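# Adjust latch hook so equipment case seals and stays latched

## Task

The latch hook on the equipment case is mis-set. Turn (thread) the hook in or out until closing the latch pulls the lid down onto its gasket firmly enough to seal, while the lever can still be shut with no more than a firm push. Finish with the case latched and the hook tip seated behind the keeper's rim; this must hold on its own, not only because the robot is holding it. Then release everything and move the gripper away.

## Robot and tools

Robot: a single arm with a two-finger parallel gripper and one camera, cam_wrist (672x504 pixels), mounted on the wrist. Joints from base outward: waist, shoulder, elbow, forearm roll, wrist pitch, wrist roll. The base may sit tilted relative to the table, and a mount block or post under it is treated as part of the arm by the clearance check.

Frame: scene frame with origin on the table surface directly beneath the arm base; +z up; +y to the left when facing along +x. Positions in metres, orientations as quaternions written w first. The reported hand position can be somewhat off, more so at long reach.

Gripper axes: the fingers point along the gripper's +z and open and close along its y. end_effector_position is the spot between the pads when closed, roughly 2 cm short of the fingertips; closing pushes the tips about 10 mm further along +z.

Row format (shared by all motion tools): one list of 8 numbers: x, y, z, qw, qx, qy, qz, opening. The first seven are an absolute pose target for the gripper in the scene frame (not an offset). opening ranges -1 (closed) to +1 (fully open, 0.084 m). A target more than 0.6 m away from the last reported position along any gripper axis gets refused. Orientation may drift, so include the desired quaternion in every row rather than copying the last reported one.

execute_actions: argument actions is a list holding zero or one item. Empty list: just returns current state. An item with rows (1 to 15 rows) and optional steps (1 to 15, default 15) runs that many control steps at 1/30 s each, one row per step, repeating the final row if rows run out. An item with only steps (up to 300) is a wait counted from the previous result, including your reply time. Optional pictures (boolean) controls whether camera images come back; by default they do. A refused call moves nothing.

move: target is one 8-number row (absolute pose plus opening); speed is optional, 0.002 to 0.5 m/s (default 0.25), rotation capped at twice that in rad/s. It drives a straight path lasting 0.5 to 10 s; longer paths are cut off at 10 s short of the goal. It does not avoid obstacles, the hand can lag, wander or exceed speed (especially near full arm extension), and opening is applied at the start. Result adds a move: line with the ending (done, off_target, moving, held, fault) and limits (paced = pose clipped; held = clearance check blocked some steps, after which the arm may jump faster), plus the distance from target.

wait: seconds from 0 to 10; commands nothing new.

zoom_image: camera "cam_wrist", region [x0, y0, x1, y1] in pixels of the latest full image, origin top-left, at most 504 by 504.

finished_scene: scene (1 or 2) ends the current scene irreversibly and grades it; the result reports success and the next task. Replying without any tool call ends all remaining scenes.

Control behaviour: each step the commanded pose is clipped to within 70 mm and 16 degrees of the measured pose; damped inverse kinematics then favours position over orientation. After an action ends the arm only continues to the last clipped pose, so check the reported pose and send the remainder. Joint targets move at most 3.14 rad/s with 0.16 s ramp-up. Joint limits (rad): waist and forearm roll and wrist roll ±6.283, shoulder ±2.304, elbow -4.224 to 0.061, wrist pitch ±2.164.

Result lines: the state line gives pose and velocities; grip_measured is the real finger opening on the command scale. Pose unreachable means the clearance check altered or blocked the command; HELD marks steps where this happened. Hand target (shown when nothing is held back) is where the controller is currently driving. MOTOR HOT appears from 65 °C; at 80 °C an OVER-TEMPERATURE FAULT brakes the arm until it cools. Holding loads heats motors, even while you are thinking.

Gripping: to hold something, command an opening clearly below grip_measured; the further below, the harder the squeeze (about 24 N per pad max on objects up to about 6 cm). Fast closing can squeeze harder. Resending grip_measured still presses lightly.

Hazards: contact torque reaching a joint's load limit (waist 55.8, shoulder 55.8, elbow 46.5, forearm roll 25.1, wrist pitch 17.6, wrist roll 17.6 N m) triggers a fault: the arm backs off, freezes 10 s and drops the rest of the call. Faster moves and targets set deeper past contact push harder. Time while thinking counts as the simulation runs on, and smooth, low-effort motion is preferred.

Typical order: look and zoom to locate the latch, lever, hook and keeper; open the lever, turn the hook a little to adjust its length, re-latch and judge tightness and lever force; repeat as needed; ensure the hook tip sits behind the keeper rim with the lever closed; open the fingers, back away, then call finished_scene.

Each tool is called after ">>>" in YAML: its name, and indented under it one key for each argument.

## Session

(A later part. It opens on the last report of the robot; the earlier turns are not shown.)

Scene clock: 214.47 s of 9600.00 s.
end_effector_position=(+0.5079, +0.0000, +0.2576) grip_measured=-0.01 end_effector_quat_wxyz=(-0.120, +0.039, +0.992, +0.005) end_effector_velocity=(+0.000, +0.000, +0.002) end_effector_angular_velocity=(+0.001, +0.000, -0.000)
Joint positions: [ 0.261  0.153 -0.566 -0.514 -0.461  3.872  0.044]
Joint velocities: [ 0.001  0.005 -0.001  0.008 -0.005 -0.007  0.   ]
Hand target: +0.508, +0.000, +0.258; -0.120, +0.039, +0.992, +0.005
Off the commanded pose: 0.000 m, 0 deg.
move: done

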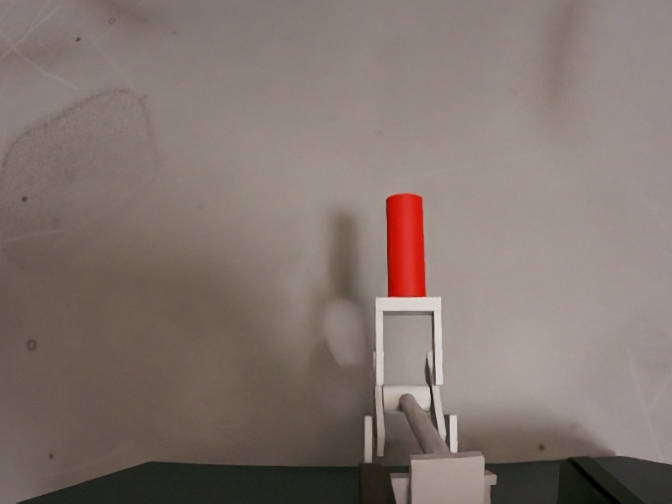

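>>> move:
  target: [0.508,0,0.258,-0.001,-0.987,0.082,0.131,0]
  speed: 0.5

>>> move:
  target: [0.508,0,0.258,0.131,-0.125,-0.983,0.006,0]
  speed: 0.5

>>> move:
  target: [0.507,0.0005,0.25,-0.12,0.039,0.992,0.005,0]
  speed: 0.2

>>> move:
  target: [0.501,0.0007,0.222,-0.12,0.039,0.992,0.005,0]
  speed: 0.06

>>> move:
  target: [0.501,0.0007,0.222,-0.12,0.039,0.992,0.005,-0.85]
  speed: 0.05

>>> move:
  target: [0.503,0.0005,0.235,-0.131,0.039,0.99,0.005,-0.85]
  speed: 0.04

>>> move:
  target: [0.471,0.003,0.241,0,0.039,0.999,0,-0.85]
  speed: 0.06

>>> move:
  target: [0.471,0.003,0.241,0,1,0.004,0,-0.85]
  speed: 0.5

>>> move:
  target: [0.471,0.003,0.240,0,0.048,-0.999,0,-0.85]
  speed: 0.5

>>> move:
  target: [0.471,0.003,0.240,0,0.039,0.999,0,-0.85]
  speed: 0.3

>>> move:
  target: [0.503,0.0005,0.235,-0.131,0.039,0.99,0.005,-0.85]
  speed: 0.06

>>> move:
  target: [0.501,0.0007,0.222,-0.12,0.039,0.992,0.005,-0.85]
  speed: 0.04

>>> move:
  target: [0.501,0.0007,0.222,-0.12,0.039,0.992,0.005,0]
  speed: 0.04

>>> move:
  target: [0.508,0,0.265,-0.12,0.039,0.992,0.005,0]
  speed: 0.1

Scene clock: 225.17 s of 9600.00 s.
end_effector_position=(+0.5080, +0.0000, +0.2580) grip_measured=-0.01 end_effector_quat_wxyz=(+0.001, +0.988, -0.082, -0.131) end_effector_velocity=(-0.001, -0.000, -0.000) end_effector_angular_velocity=(+0.008, +0.006, +0.006)
Joint positions: [ 0.259  0.143 -0.58  -0.482 -0.481  0.787  0.044]
Joint velocities: [-0.005 -0.001 -0.002  0.021 -0.001 -0.032 -0.   ]
Hand target: +0.508, +0.000, +0.258; +0.001, +0.988, -0.082, -0.131
Off the commanded pose: 0.000 m, 0 deg.
move: done

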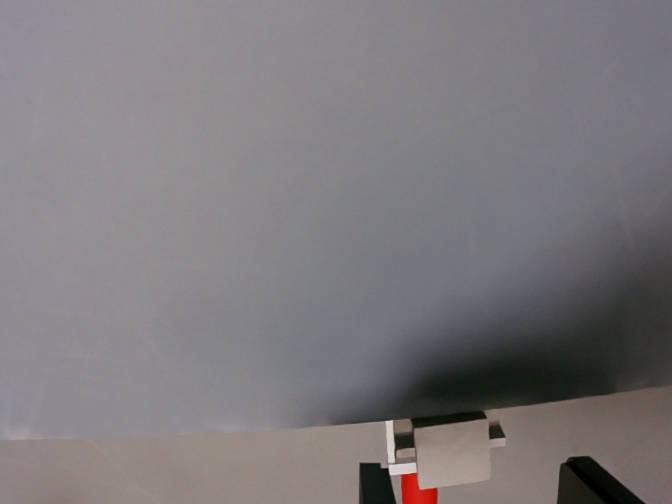

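Scene clock: 228.90 s of 9600.00 s.
end_effector_position=(+0.5080, +0.0000, +0.2580) grip_measured=-0.01 end_effector_quat_wxyz=(-0.131, +0.125, +0.983, -0.006) end_effector_velocity=(-0.001, -0.000, +0.000) end_effector_angular_velocity=(+0.008, +0.007, +0.007)
Joint positions: [ 0.258  0.143 -0.58  -0.479 -0.48  -2.27   0.044]
Joint velocities: [-0.006 -0.001 -0.002  0.023 -0.001 -0.035 -0.   ]
Hand target: +0.508, +0.000, +0.258; -0.131, +0.125, +0.983, -0.006
Off the commanded pose: 0.000 m, 0 deg.
move: done

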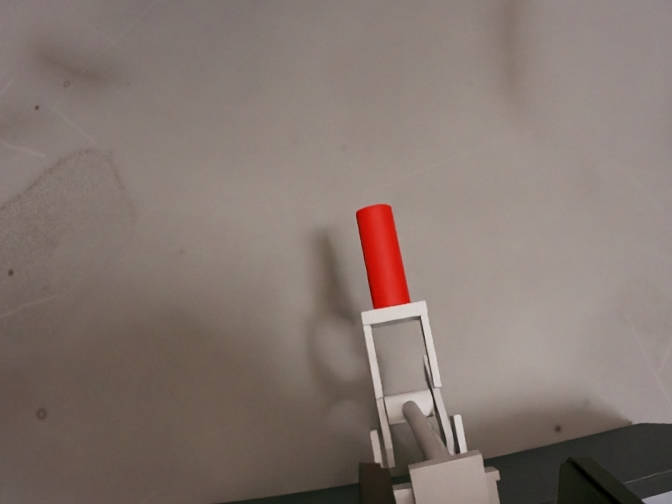

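Scene clock: 229.77 s of 9600.00 s.
end_effector_position=(+0.5070, +0.0005, +0.2501) grip_measured=-0.01 end_effector_quat_wxyz=(-0.120, +0.040, +0.992, +0.005) end_effector_velocity=(-0.000, +0.000, -0.001) end_effector_angular_velocity=(+0.005, -0.001, +0.011)
Joint positions: [ 0.257  0.133 -0.566 -0.534 -0.442 -2.391  0.044]
Joint velocities: [-0.001 -0.001  0.001  0.001  0.004 -0.013  0.   ]
Hand target: +0.507, +0.000, +0.250; -0.120, +0.039, +0.992, +0.005
Off the commanded pose: 0.000 m, 0 deg.
move: done

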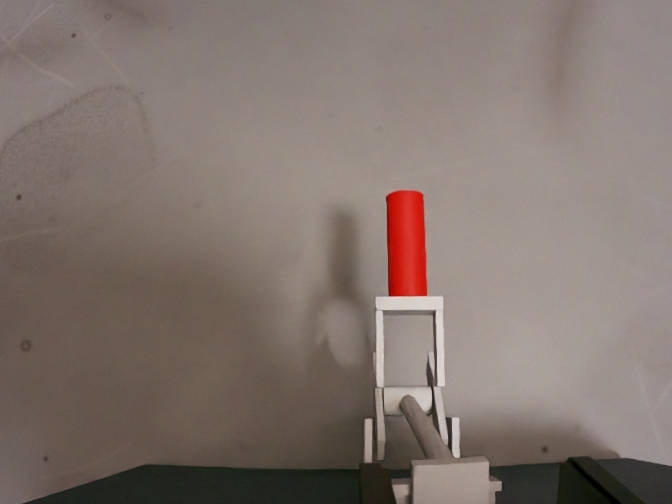

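Scene clock: 230.63 s of 9600.00 s.
end_effector_position=(+0.5011, +0.0007, +0.2223) grip_measured=-0.01 end_effector_quat_wxyz=(-0.120, +0.039, +0.992, +0.005) end_effector_velocity=(-0.001, +0.000, -0.002) end_effector_angular_velocity=(-0.001, -0.000, +0.001)
Joint positions: [ 0.238  0.062 -0.561 -0.621 -0.372 -2.314  0.044]
Joint velocities: [-0.001 -0.006  0.001 -0.013  0.005  0.012 -0.   ]
Hand target: +0.501, +0.001, +0.222; -0.120, +0.039, +0.992, +0.005
Off the commanded pose: 0.000 m, 0 deg.
move: done

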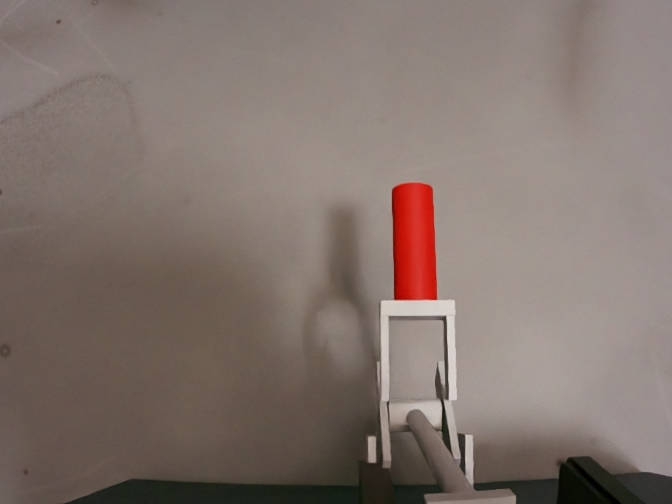

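Scene clock: 231.33 s of 9600.00 s.
end_effector_position=(+0.5011, +0.0004, +0.2222) grip_measured=-0.51 end_effector_quat_wxyz=(-0.120, +0.039, +0.992, +0.005) end_effector_velocity=(+0.000, +0.000, -0.001) end_effector_angular_velocity=(+0.002, -0.002, +0.001)
Joint positions: [ 0.237  0.061 -0.562 -0.622 -0.373 -2.313  0.022]
Joint velocities: [-0.    -0.001  0.    -0.001  0.003  0.    -0.   ]
Hand target: +0.501, +0.001, +0.222; -0.120, +0.039, +0.992, +0.005
Off the commanded pose: 0.000 m, 0 deg.
move: done

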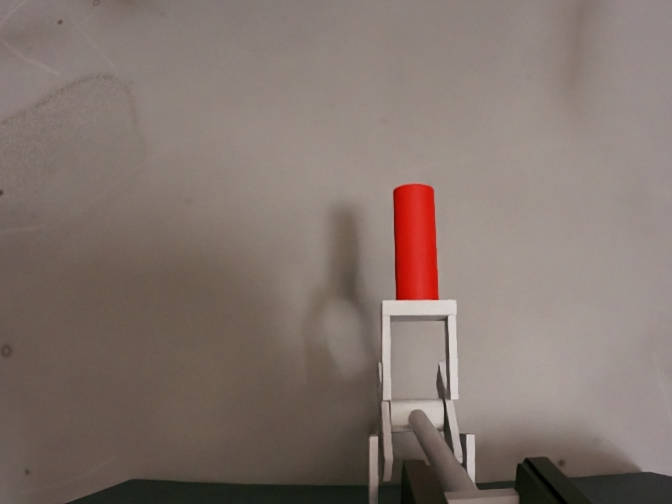

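Scene clock: 232.10 s of 9600.00 s.
end_effector_position=(+0.5027, +0.0005, +0.2348) grip_measured=-0.51 end_effector_quat_wxyz=(-0.131, +0.039, +0.991, +0.005) end_effector_velocity=(+0.001, +0.000, +0.002) end_effector_angular_velocity=(+0.003, +0.001, -0.001)
Joint positions: [ 0.243  0.085 -0.574 -0.537 -0.421 -2.394  0.022]
Joint velocities: [-0.001  0.003 -0.004  0.016 -0.005 -0.016  0.   ]
Hand target: +0.503, +0.001, +0.235; -0.131, +0.039, +0.991, +0.005
Off the commanded pose: 0.000 m, 0 deg.
move: done

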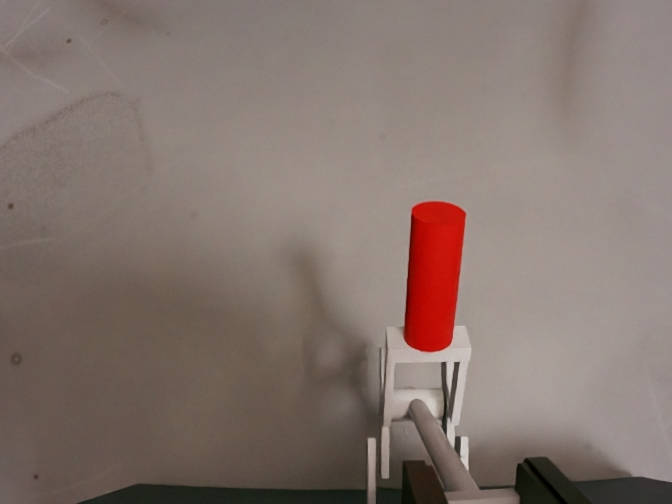

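Scene clock: 234.67 s of 9600.00 s.
end_effector_position=(+0.4718, +0.0026, +0.2409) grip_measured=-0.51 end_effector_quat_wxyz=(+0.000, +0.039, +0.999, -0.000) end_effector_velocity=(-0.002, +0.000, -0.001) end_effector_angular_velocity=(-0.003, -0.015, -0.001)
Joint positions: [ 0.321  0.245 -0.33  -1.452 -0.311 -1.439  0.022]
Joint velocities: [ 0.006  0.004  0.014 -0.077 -0.006  0.083  0.   ]
Hand target: +0.472, +0.003, +0.241; +0.001, +0.039, +0.999, -0.001
Off the commanded pose: 0.001 m, 0 deg.
move: done

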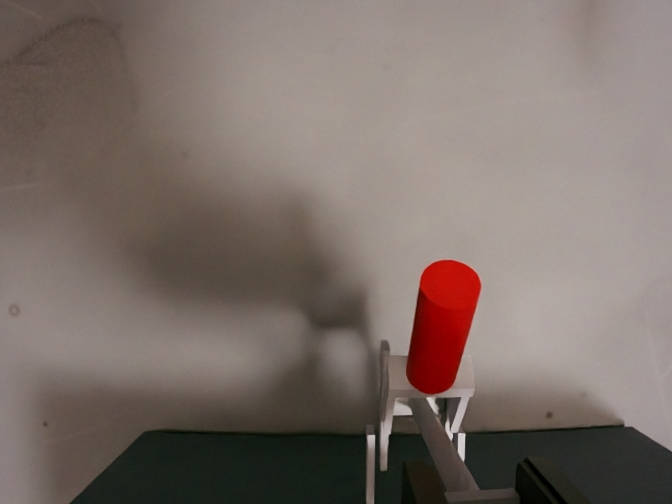

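Scene clock: 238.53 s of 9600.00 s.
end_effector_position=(+0.4711, +0.0032, +0.2411) grip_measured=-0.51 end_effector_quat_wxyz=(-0.001, +1.000, +0.004, -0.001) end_effector_velocity=(-0.000, -0.001, -0.000) end_effector_angular_velocity=(-0.007, -0.014, -0.005)
Joint positions: [ 0.322  0.246 -0.33  -1.443 -0.31   1.608  0.022]
Joint velocities: [ 0.006  0.002  0.009 -0.064 -0.01   0.072  0.   ]
Hand target: +0.471, +0.003, +0.241; -0.000, +1.000, +0.004, -0.000
Off the commanded pose: 0.000 m, 0 deg.
move: done

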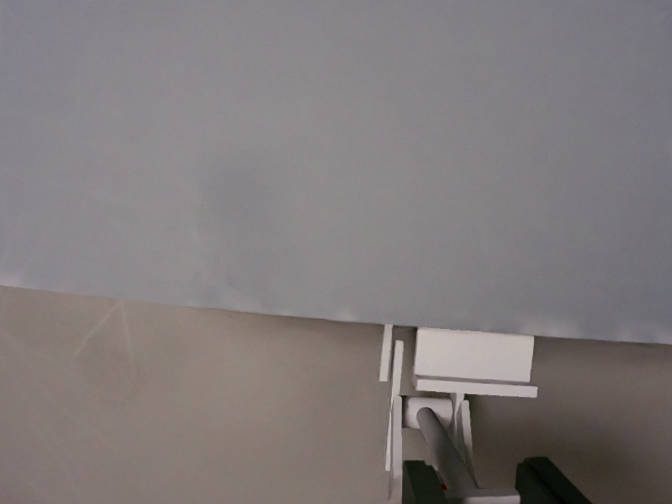

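Scene clock: 242.40 s of 9600.00 s.
end_effector_position=(+0.4708, +0.0031, +0.2400) grip_measured=-0.51 end_effector_quat_wxyz=(-0.001, -0.048, +0.999, +0.001) end_effector_velocity=(-0.000, -0.001, -0.000) end_effector_angular_velocity=(-0.007, -0.016, -0.005)
Joint positions: [ 0.321  0.242 -0.33  -1.454 -0.309  4.671  0.022]
Joint velocities: [ 0.006  0.002  0.009 -0.068 -0.01   0.077  0.   ]
Hand target: +0.471, +0.003, +0.240; -0.000, -0.048, +0.999, +0.000
Off the commanded pose: 0.000 m, 0 deg.
move: done

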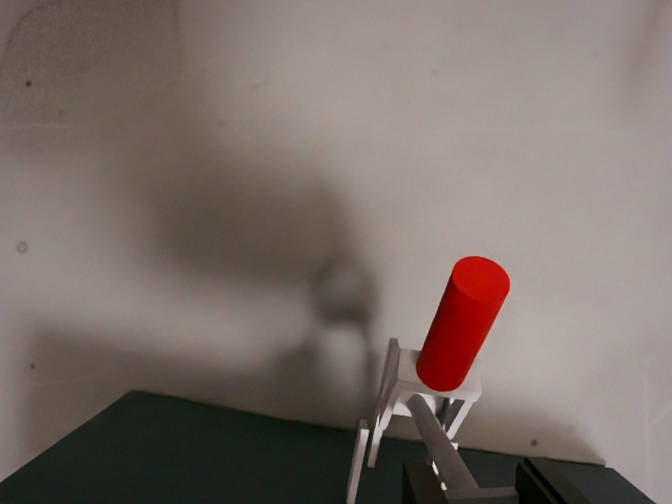

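Scene clock: 243.23 s of 9600.00 s.
end_effector_position=(+0.4709, +0.0029, +0.2400) grip_measured=-0.51 end_effector_quat_wxyz=(-0.000, +0.038, +0.999, -0.000) end_effector_velocity=(-0.001, +0.000, -0.000) end_effector_angular_velocity=(-0.001, -0.005, -0.012)
Joint positions: [ 0.321  0.242 -0.33  -1.459 -0.31   4.85   0.021]
Joint velocities: [ 0.002  0.001  0.004 -0.026 -0.002  0.039 -0.   ]
Hand target: +0.471, +0.003, +0.240; -0.000, +0.039, +0.999, +0.000
Off the commanded pose: 0.000 m, 0 deg.
move: done

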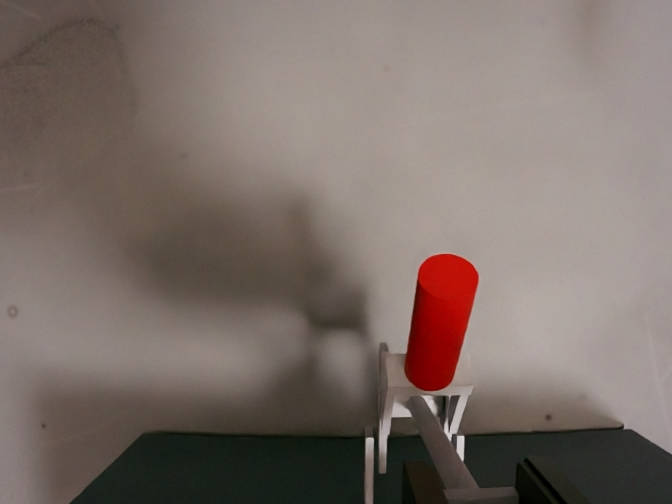

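Scene clock: 245.73 s of 9600.00 s.
end_effector_position=(+0.5023, +0.0010, +0.2352) grip_measured=-0.51 end_effector_quat_wxyz=(-0.132, +0.039, +0.991, +0.005) end_effector_velocity=(+0.001, -0.000, -0.000) end_effector_angular_velocity=(+0.005, +0.011, +0.001)
Joint positions: [ 0.244  0.086 -0.574 -0.533 -0.422  3.886  0.021]
Joint velocities: [-0.006 -0.006 -0.01   0.033 -0.008 -0.038  0.   ]
Hand target: +0.502, +0.001, +0.235; -0.132, +0.039, +0.990, +0.006
Off the commanded pose: 0.001 m, 0 deg.
move: done

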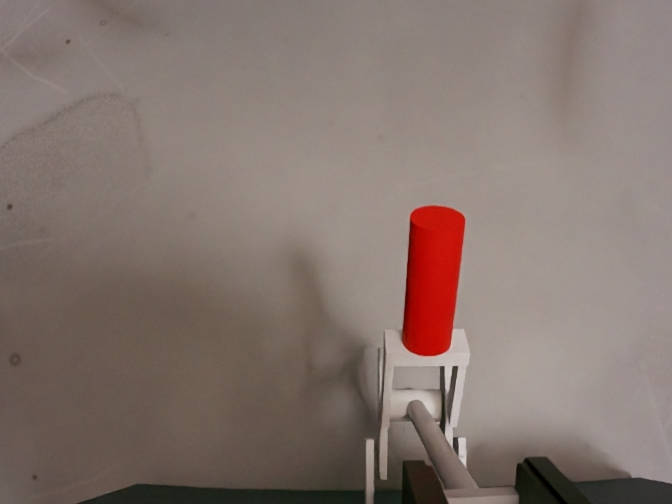

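Scene clock: 246.50 s of 9600.00 s.
end_effector_position=(+0.5014, +0.0007, +0.2227) grip_measured=-0.51 end_effector_quat_wxyz=(-0.120, +0.039, +0.992, +0.005) end_effector_velocity=(-0.001, -0.000, -0.003) end_effector_angular_velocity=(-0.003, -0.004, +0.001)
Joint positions: [ 0.238  0.062 -0.562 -0.62  -0.373  3.968  0.022]
Joint velocities: [-0.001 -0.006  0.003 -0.026  0.008  0.025  0.   ]
Hand target: +0.501, +0.001, +0.222; -0.120, +0.039, +0.992, +0.005
Off the commanded pose: 0.001 m, 0 deg.
move: done

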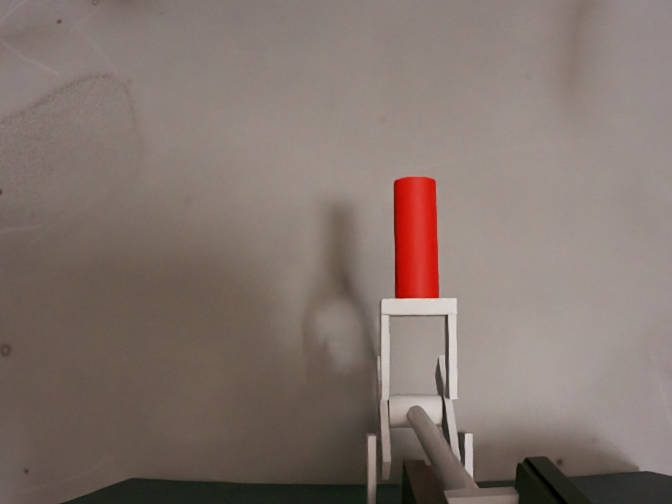

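Scene clock: 247.20 s of 9600.00 s.
end_effector_position=(+0.5010, +0.0007, +0.2220) grip_measured=-0.01 end_effector_quat_wxyz=(-0.120, +0.039, +0.992, +0.005) end_effector_velocity=(+0.000, -0.000, +0.000) end_effector_angular_velocity=(-0.000, -0.001, -0.001)
Joint positions: [ 0.237  0.061 -0.561 -0.622 -0.371  3.971  0.044]
Joint velocities: [-0.    -0.    -0.001  0.     0.     0.    -0.   ]
Hand target: +0.501, +0.001, +0.222; -0.120, +0.039, +0.992, +0.005
Off the commanded pose: 0.000 m, 0 deg.
move: done

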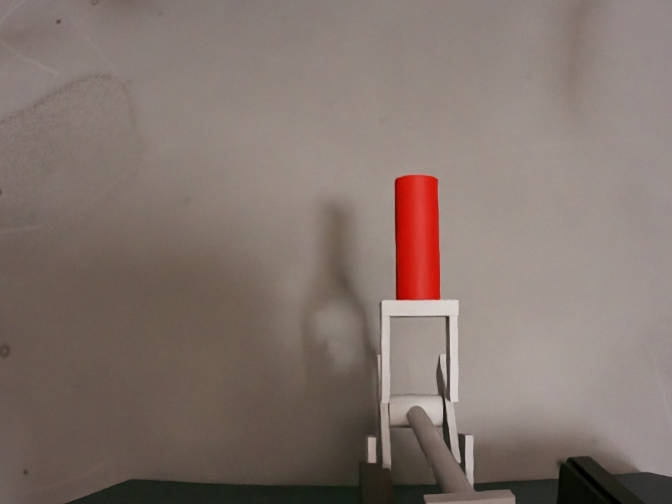

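Scene clock: 248.10 s of 9600.00 s.
end_effector_position=(+0.5080, +0.0000, +0.2646) grip_measured=-0.01 end_effector_quat_wxyz=(-0.120, +0.039, +0.992, +0.005) end_effector_velocity=(+0.001, -0.000, +0.002) end_effector_angular_velocity=(+0.000, -0.000, -0.001)
Joint positions: [ 0.267  0.172 -0.564 -0.499 -0.479  3.861  0.044]
Joint velocities: [ 0.001  0.004 -0.002  0.006 -0.005 -0.005  0.   ]
Hand target: +0.508, +0.000, +0.265; -0.120, +0.039, +0.992, +0.005
Off the commanded pose: 0.000 m, 0 deg.
move: done

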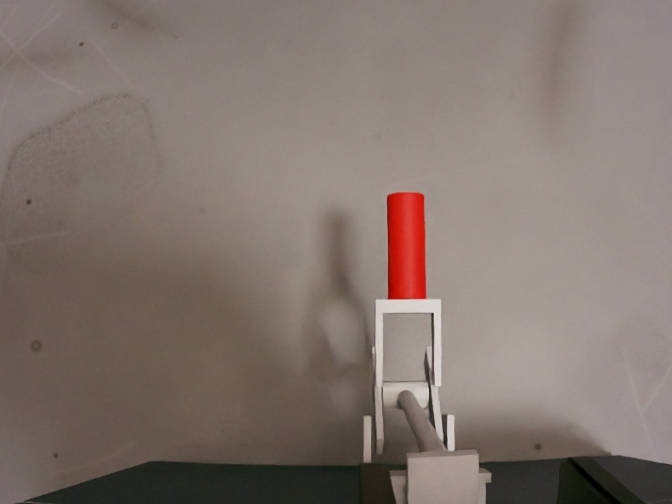

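Close the lever (use y≈.006 to centre).

>>> move:
  target: [0.41,0.006,0.265,0,0.039,0.999,0,-0.85]
  speed: 0.25

>>> move:
  target: [0.397,0.007,0.15,0,0.039,0.999,0,-0.85]
  speed: 0.2

>>> move:
  target: [0.403,0.0065,0.108,0,0.039,0.999,0,-0.85]
  speed: 0.035

>>> move:
  target: [0.416,0.0055,0.085,0,0.039,0.999,0,-0.85]
  speed: 0.025

>>> move:
  target: [0.424,0.005,0.076,0,0.039,0.999,0,-0.85]
  speed: 0.02

>>> move:
  target: [0.40,0.02,0.2,0,0.039,0.999,0,-0.85]
  speed: 0.2

>>> move:
  target: [0.45,0.19,0.25,0.3,0.63,-0.66,0.28,-0.85]
  speed: 0.4

>>> move:
  target: [0.455,0.17,0.14,0.421,0.556,-0.601,0.39,-0.85]
  speed: 0.3

>>> zoom_image:
  camera: "cam_wrist"
  region: [110,210,210,370]

Scene clock: 254.33 s of 9600.00 s.
end_effector_position=(+0.4107, +0.0052, +0.2650) grip_measured=-0.87 end_effector_quat_wxyz=(+0.001, +0.039, +0.999, -0.000) end_effector_velocity=(+0.000, -0.000, -0.000) end_effector_angular_velocity=(-0.009, -0.013, -0.003)
Joint positions: [ 0.421  0.427 -0.173 -1.33  -0.37   4.802  0.006]
Joint velocities: [ 0.013 -0.001  0.006 -0.046 -0.015  0.059  0.   ]
Hand target: +0.411, +0.005, +0.265; +0.001, +0.039, +0.999, -0.001
Off the commanded pose: 0.001 m, 0 deg.
move: done

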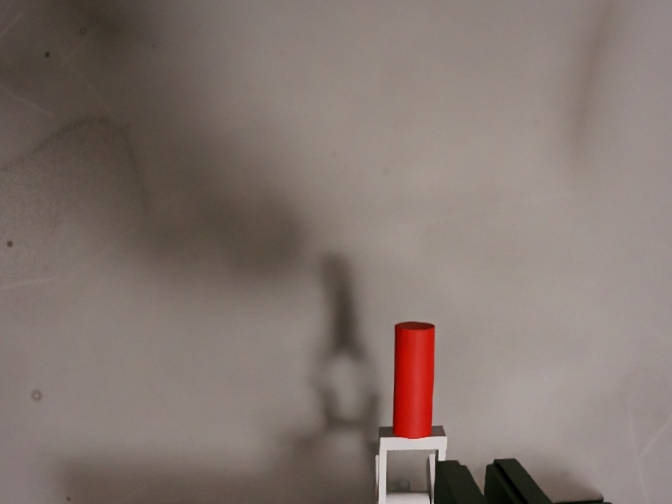

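Scene clock: 255.83 s of 9600.00 s.
end_effector_position=(+0.3975, +0.0077, +0.1506) grip_measured=-0.87 end_effector_quat_wxyz=(+0.001, +0.039, +0.999, +0.001) end_effector_velocity=(-0.000, -0.001, -0.001) end_effector_angular_velocity=(+0.008, -0.011, -0.001)
Joint positions: [ 0.279 -0.103 -0.242 -2.509 -0.495  5.927  0.006]
Joint velocities: [-0.009 -0.002  0.007 -0.044 -0.012  0.035 -0.   ]
Hand target: +0.397, +0.008, +0.150; +0.001, +0.039, +0.999, +0.001
Off the commanded pose: 0.001 m, 0 deg.
move: done

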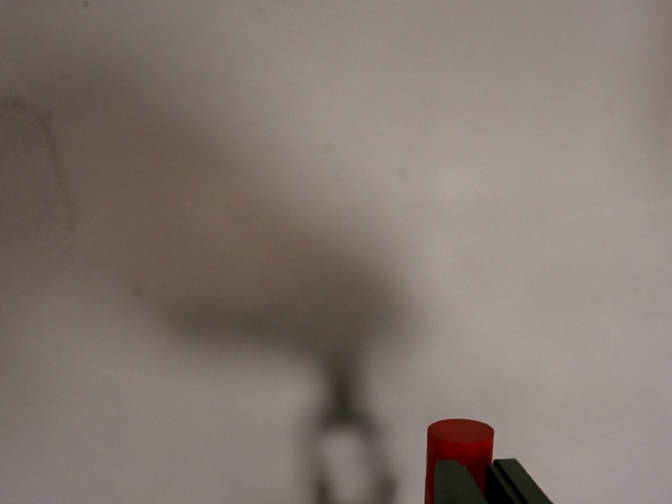

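Scene clock: 257.40 s of 9600.00 s.
end_effector_position=(+0.4029, +0.0067, +0.1083) grip_measured=-0.87 end_effector_quat_wxyz=(-0.000, +0.039, +0.999, +0.000) end_effector_velocity=(+0.001, -0.000, -0.002) end_effector_angular_velocity=(-0.000, -0.003, +0.001)
Joint positions: [ 0.23  -0.277 -0.317 -2.65  -0.575  6.035  0.006]
Joint velocities: [-0.002 -0.007 -0.004 -0.006 -0.005  0.003 -0.   ]
Hand target: +0.403, +0.007, +0.108; +0.000, +0.039, +0.999, +0.000
Off the commanded pose: 0.000 m, 0 deg.
move: done

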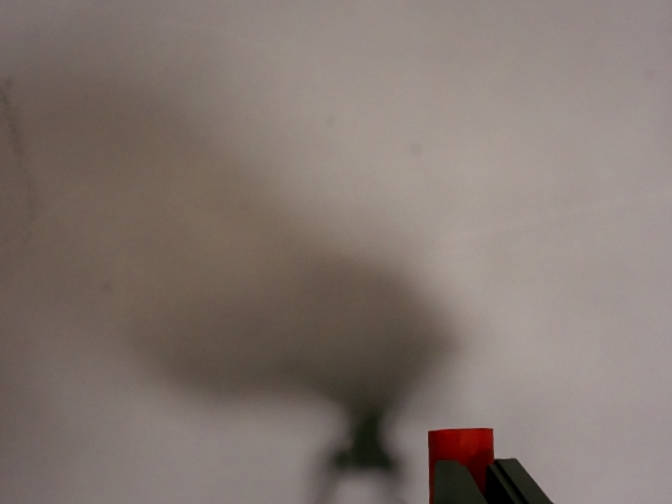

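Scene clock: 258.77 s of 9600.00 s.
end_effector_position=(+0.4160, +0.0056, +0.0852) grip_measured=-0.87 end_effector_quat_wxyz=(+0.000, +0.039, +0.999, +0.000) end_effector_velocity=(+0.000, +0.000, -0.001) end_effector_angular_velocity=(+0.000, +0.001, -0.000)
Joint positions: [ 0.202 -0.354 -0.38  -2.688 -0.588  6.048  0.006]
Joint velocities: [-0.001 -0.005 -0.004 -0.002  0.001  0.001 -0.   ]
Hand target: +0.416, +0.006, +0.085; -0.000, +0.039, +0.999, +0.000
Off the commanded pose: 0.000 m, 0 deg.
move: done

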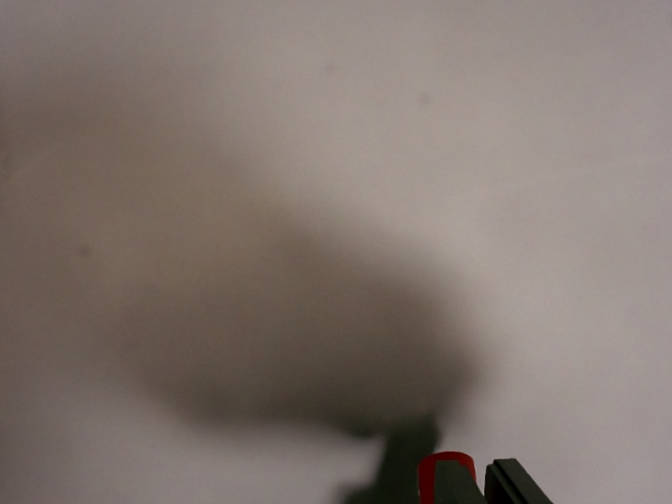

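Scene clock: 259.60 s of 9600.00 s.
end_effector_position=(+0.4230, +0.0051, +0.0763) grip_measured=-0.87 end_effector_quat_wxyz=(-0.001, +0.039, +0.999, +0.000) end_effector_velocity=(+0.002, +0.000, -0.002) end_effector_angular_velocity=(+0.001, -0.001, +0.001)
Joint positions: [ 0.192 -0.379 -0.409 -2.696 -0.583  6.045  0.006]
Joint velocities: [-0.002 -0.005 -0.008 -0.003  0.001 -0.001 -0.   ]
Hand target: +0.424, +0.005, +0.076; -0.000, +0.039, +0.999, +0.000
Off the commanded pose: 0.001 m, 0 deg.
move: done

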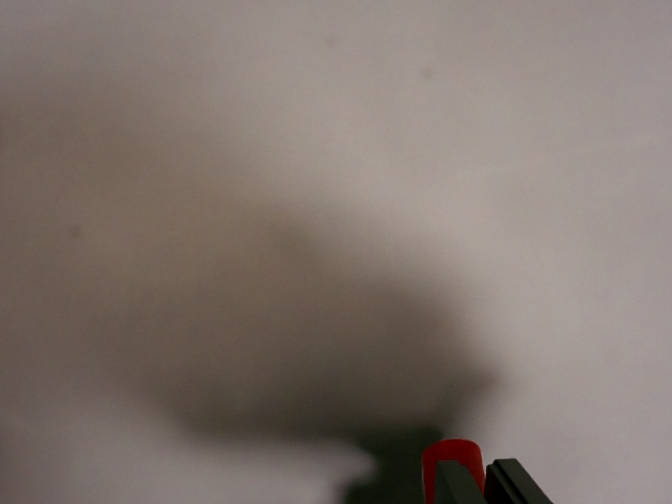

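Scene clock: 260.90 s of 9600.00 s.
end_effector_position=(+0.4000, +0.0193, +0.1994) grip_measured=-0.87 end_effector_quat_wxyz=(+0.000, +0.039, +0.999, -0.000) end_effector_velocity=(+0.000, -0.000, +0.002) end_effector_angular_velocity=(-0.013, +0.009, +0.002)
Joint positions: [ 0.387  0.105 -0.2   -2.108 -0.401  5.602  0.006]
Joint velocities: [ 0.011  0.005 -0.005  0.074 -0.    -0.065 -0.   ]
Hand target: +0.400, +0.019, +0.200; -0.000, +0.039, +0.999, -0.001
Off the commanded pose: 0.001 m, 0 deg.
move: done

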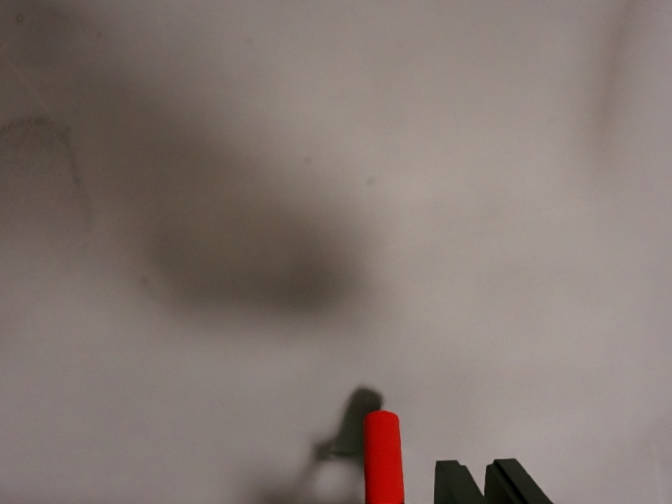

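Scene clock: 263.70 s of 9600.00 s.
end_effector_position=(+0.4502, +0.1894, +0.2506) grip_measured=-0.87 end_effector_quat_wxyz=(+0.300, +0.630, -0.659, +0.281) end_effector_velocity=(+0.001, +0.002, -0.000) end_effector_angular_velocity=(-0.003, +0.005, +0.009)
Joint positions: [ 1.003 -0.614 -0.982 -0.852 -1.344  3.496  0.006]
Joint velocities: [ 0.002 -0.005 -0.006 -0.    -0.005 -0.009 -0.   ]
Hand target: +0.450, +0.190, +0.251; +0.300, +0.630, -0.659, +0.281
Off the commanded pose: 0.001 m, 0 deg.
move: done

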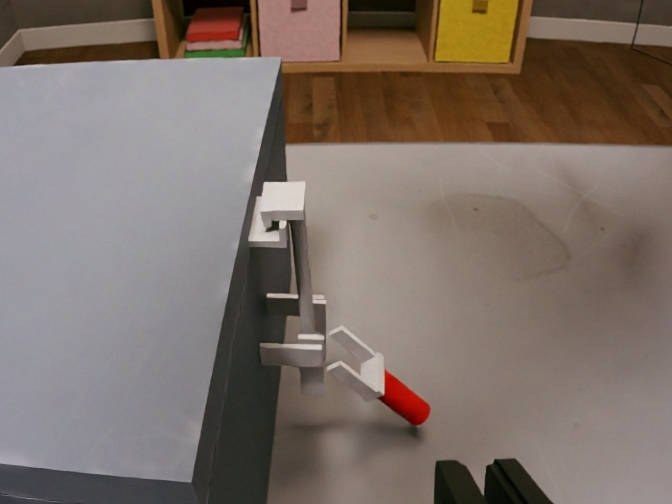

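Scene clock: 264.90 s of 9600.00 s.
end_effector_position=(+0.4551, +0.1705, +0.1406) grip_measured=-0.87 end_effector_quat_wxyz=(+0.421, +0.557, -0.601, +0.390) end_effector_velocity=(+0.000, -0.000, -0.003) end_effector_angular_velocity=(-0.008, +0.000, +0.000)
Joint positions: [ 0.841 -1.04  -1.298 -0.854 -1.573  3.55   0.006]
Joint velocities: [-0.003 -0.01  -0.01  -0.    -0.006  0.    -0.   ]
Hand target: +0.455, +0.170, +0.140; +0.421, +0.556, -0.601, +0.390
Off the commanded pose: 0.001 m, 0 deg.
move: done

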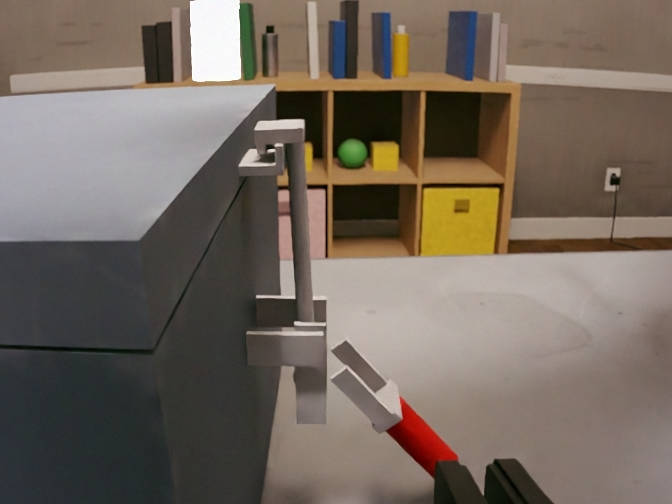

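Region (110, 210, 210, 370) of cam_wrist's 672x504 image, scaled by 3.150, with more detail than that image has; it fills the left 315 columns of this view, and the rest is white.

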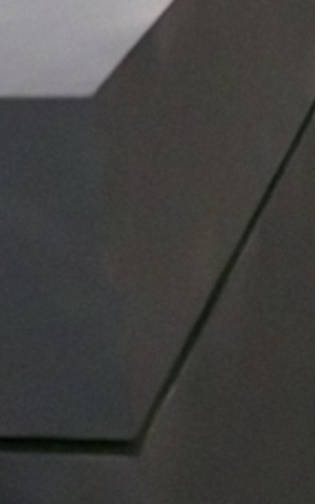

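>>> move:
  target: [0.42,0.22,0.25,0.3,0.63,-0.66,0.28,-0.85]
  speed: 0.3

>>> finished_scene:
  scene: 2

Scene clock: 268.33 s of 9600.00 s.
end_effector_position=(+0.4200, +0.2192, +0.2494) grip_measured=-0.87 end_effector_quat_wxyz=(+0.300, +0.629, -0.660, +0.281) end_effector_velocity=(-0.000, +0.001, +0.002) end_effector_angular_velocity=(+0.008, -0.001, -0.000)
Joint positions: [ 1.069 -0.676 -1.017 -0.798 -1.342  3.533  0.006]
Joint velocities: [0.005 0.008 0.004 0.001 0.004 0.    0.   ]
Hand target: +0.420, +0.219, +0.250; +0.300, +0.629, -0.660, +0.280
Off the commanded pose: 0.001 m, 0 deg.
move: done

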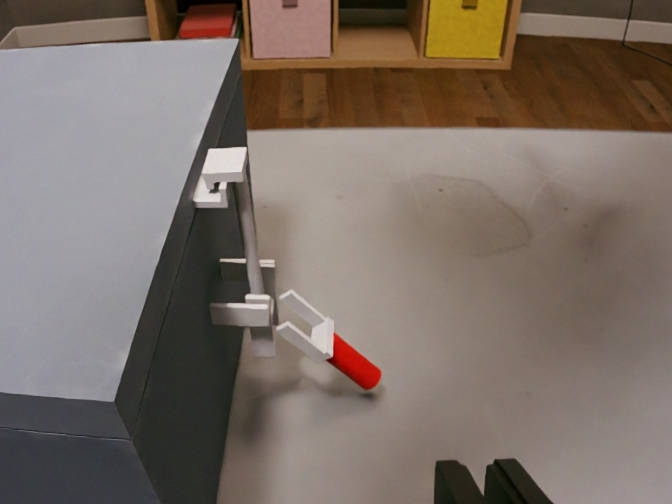

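The scene is finished: the task was done.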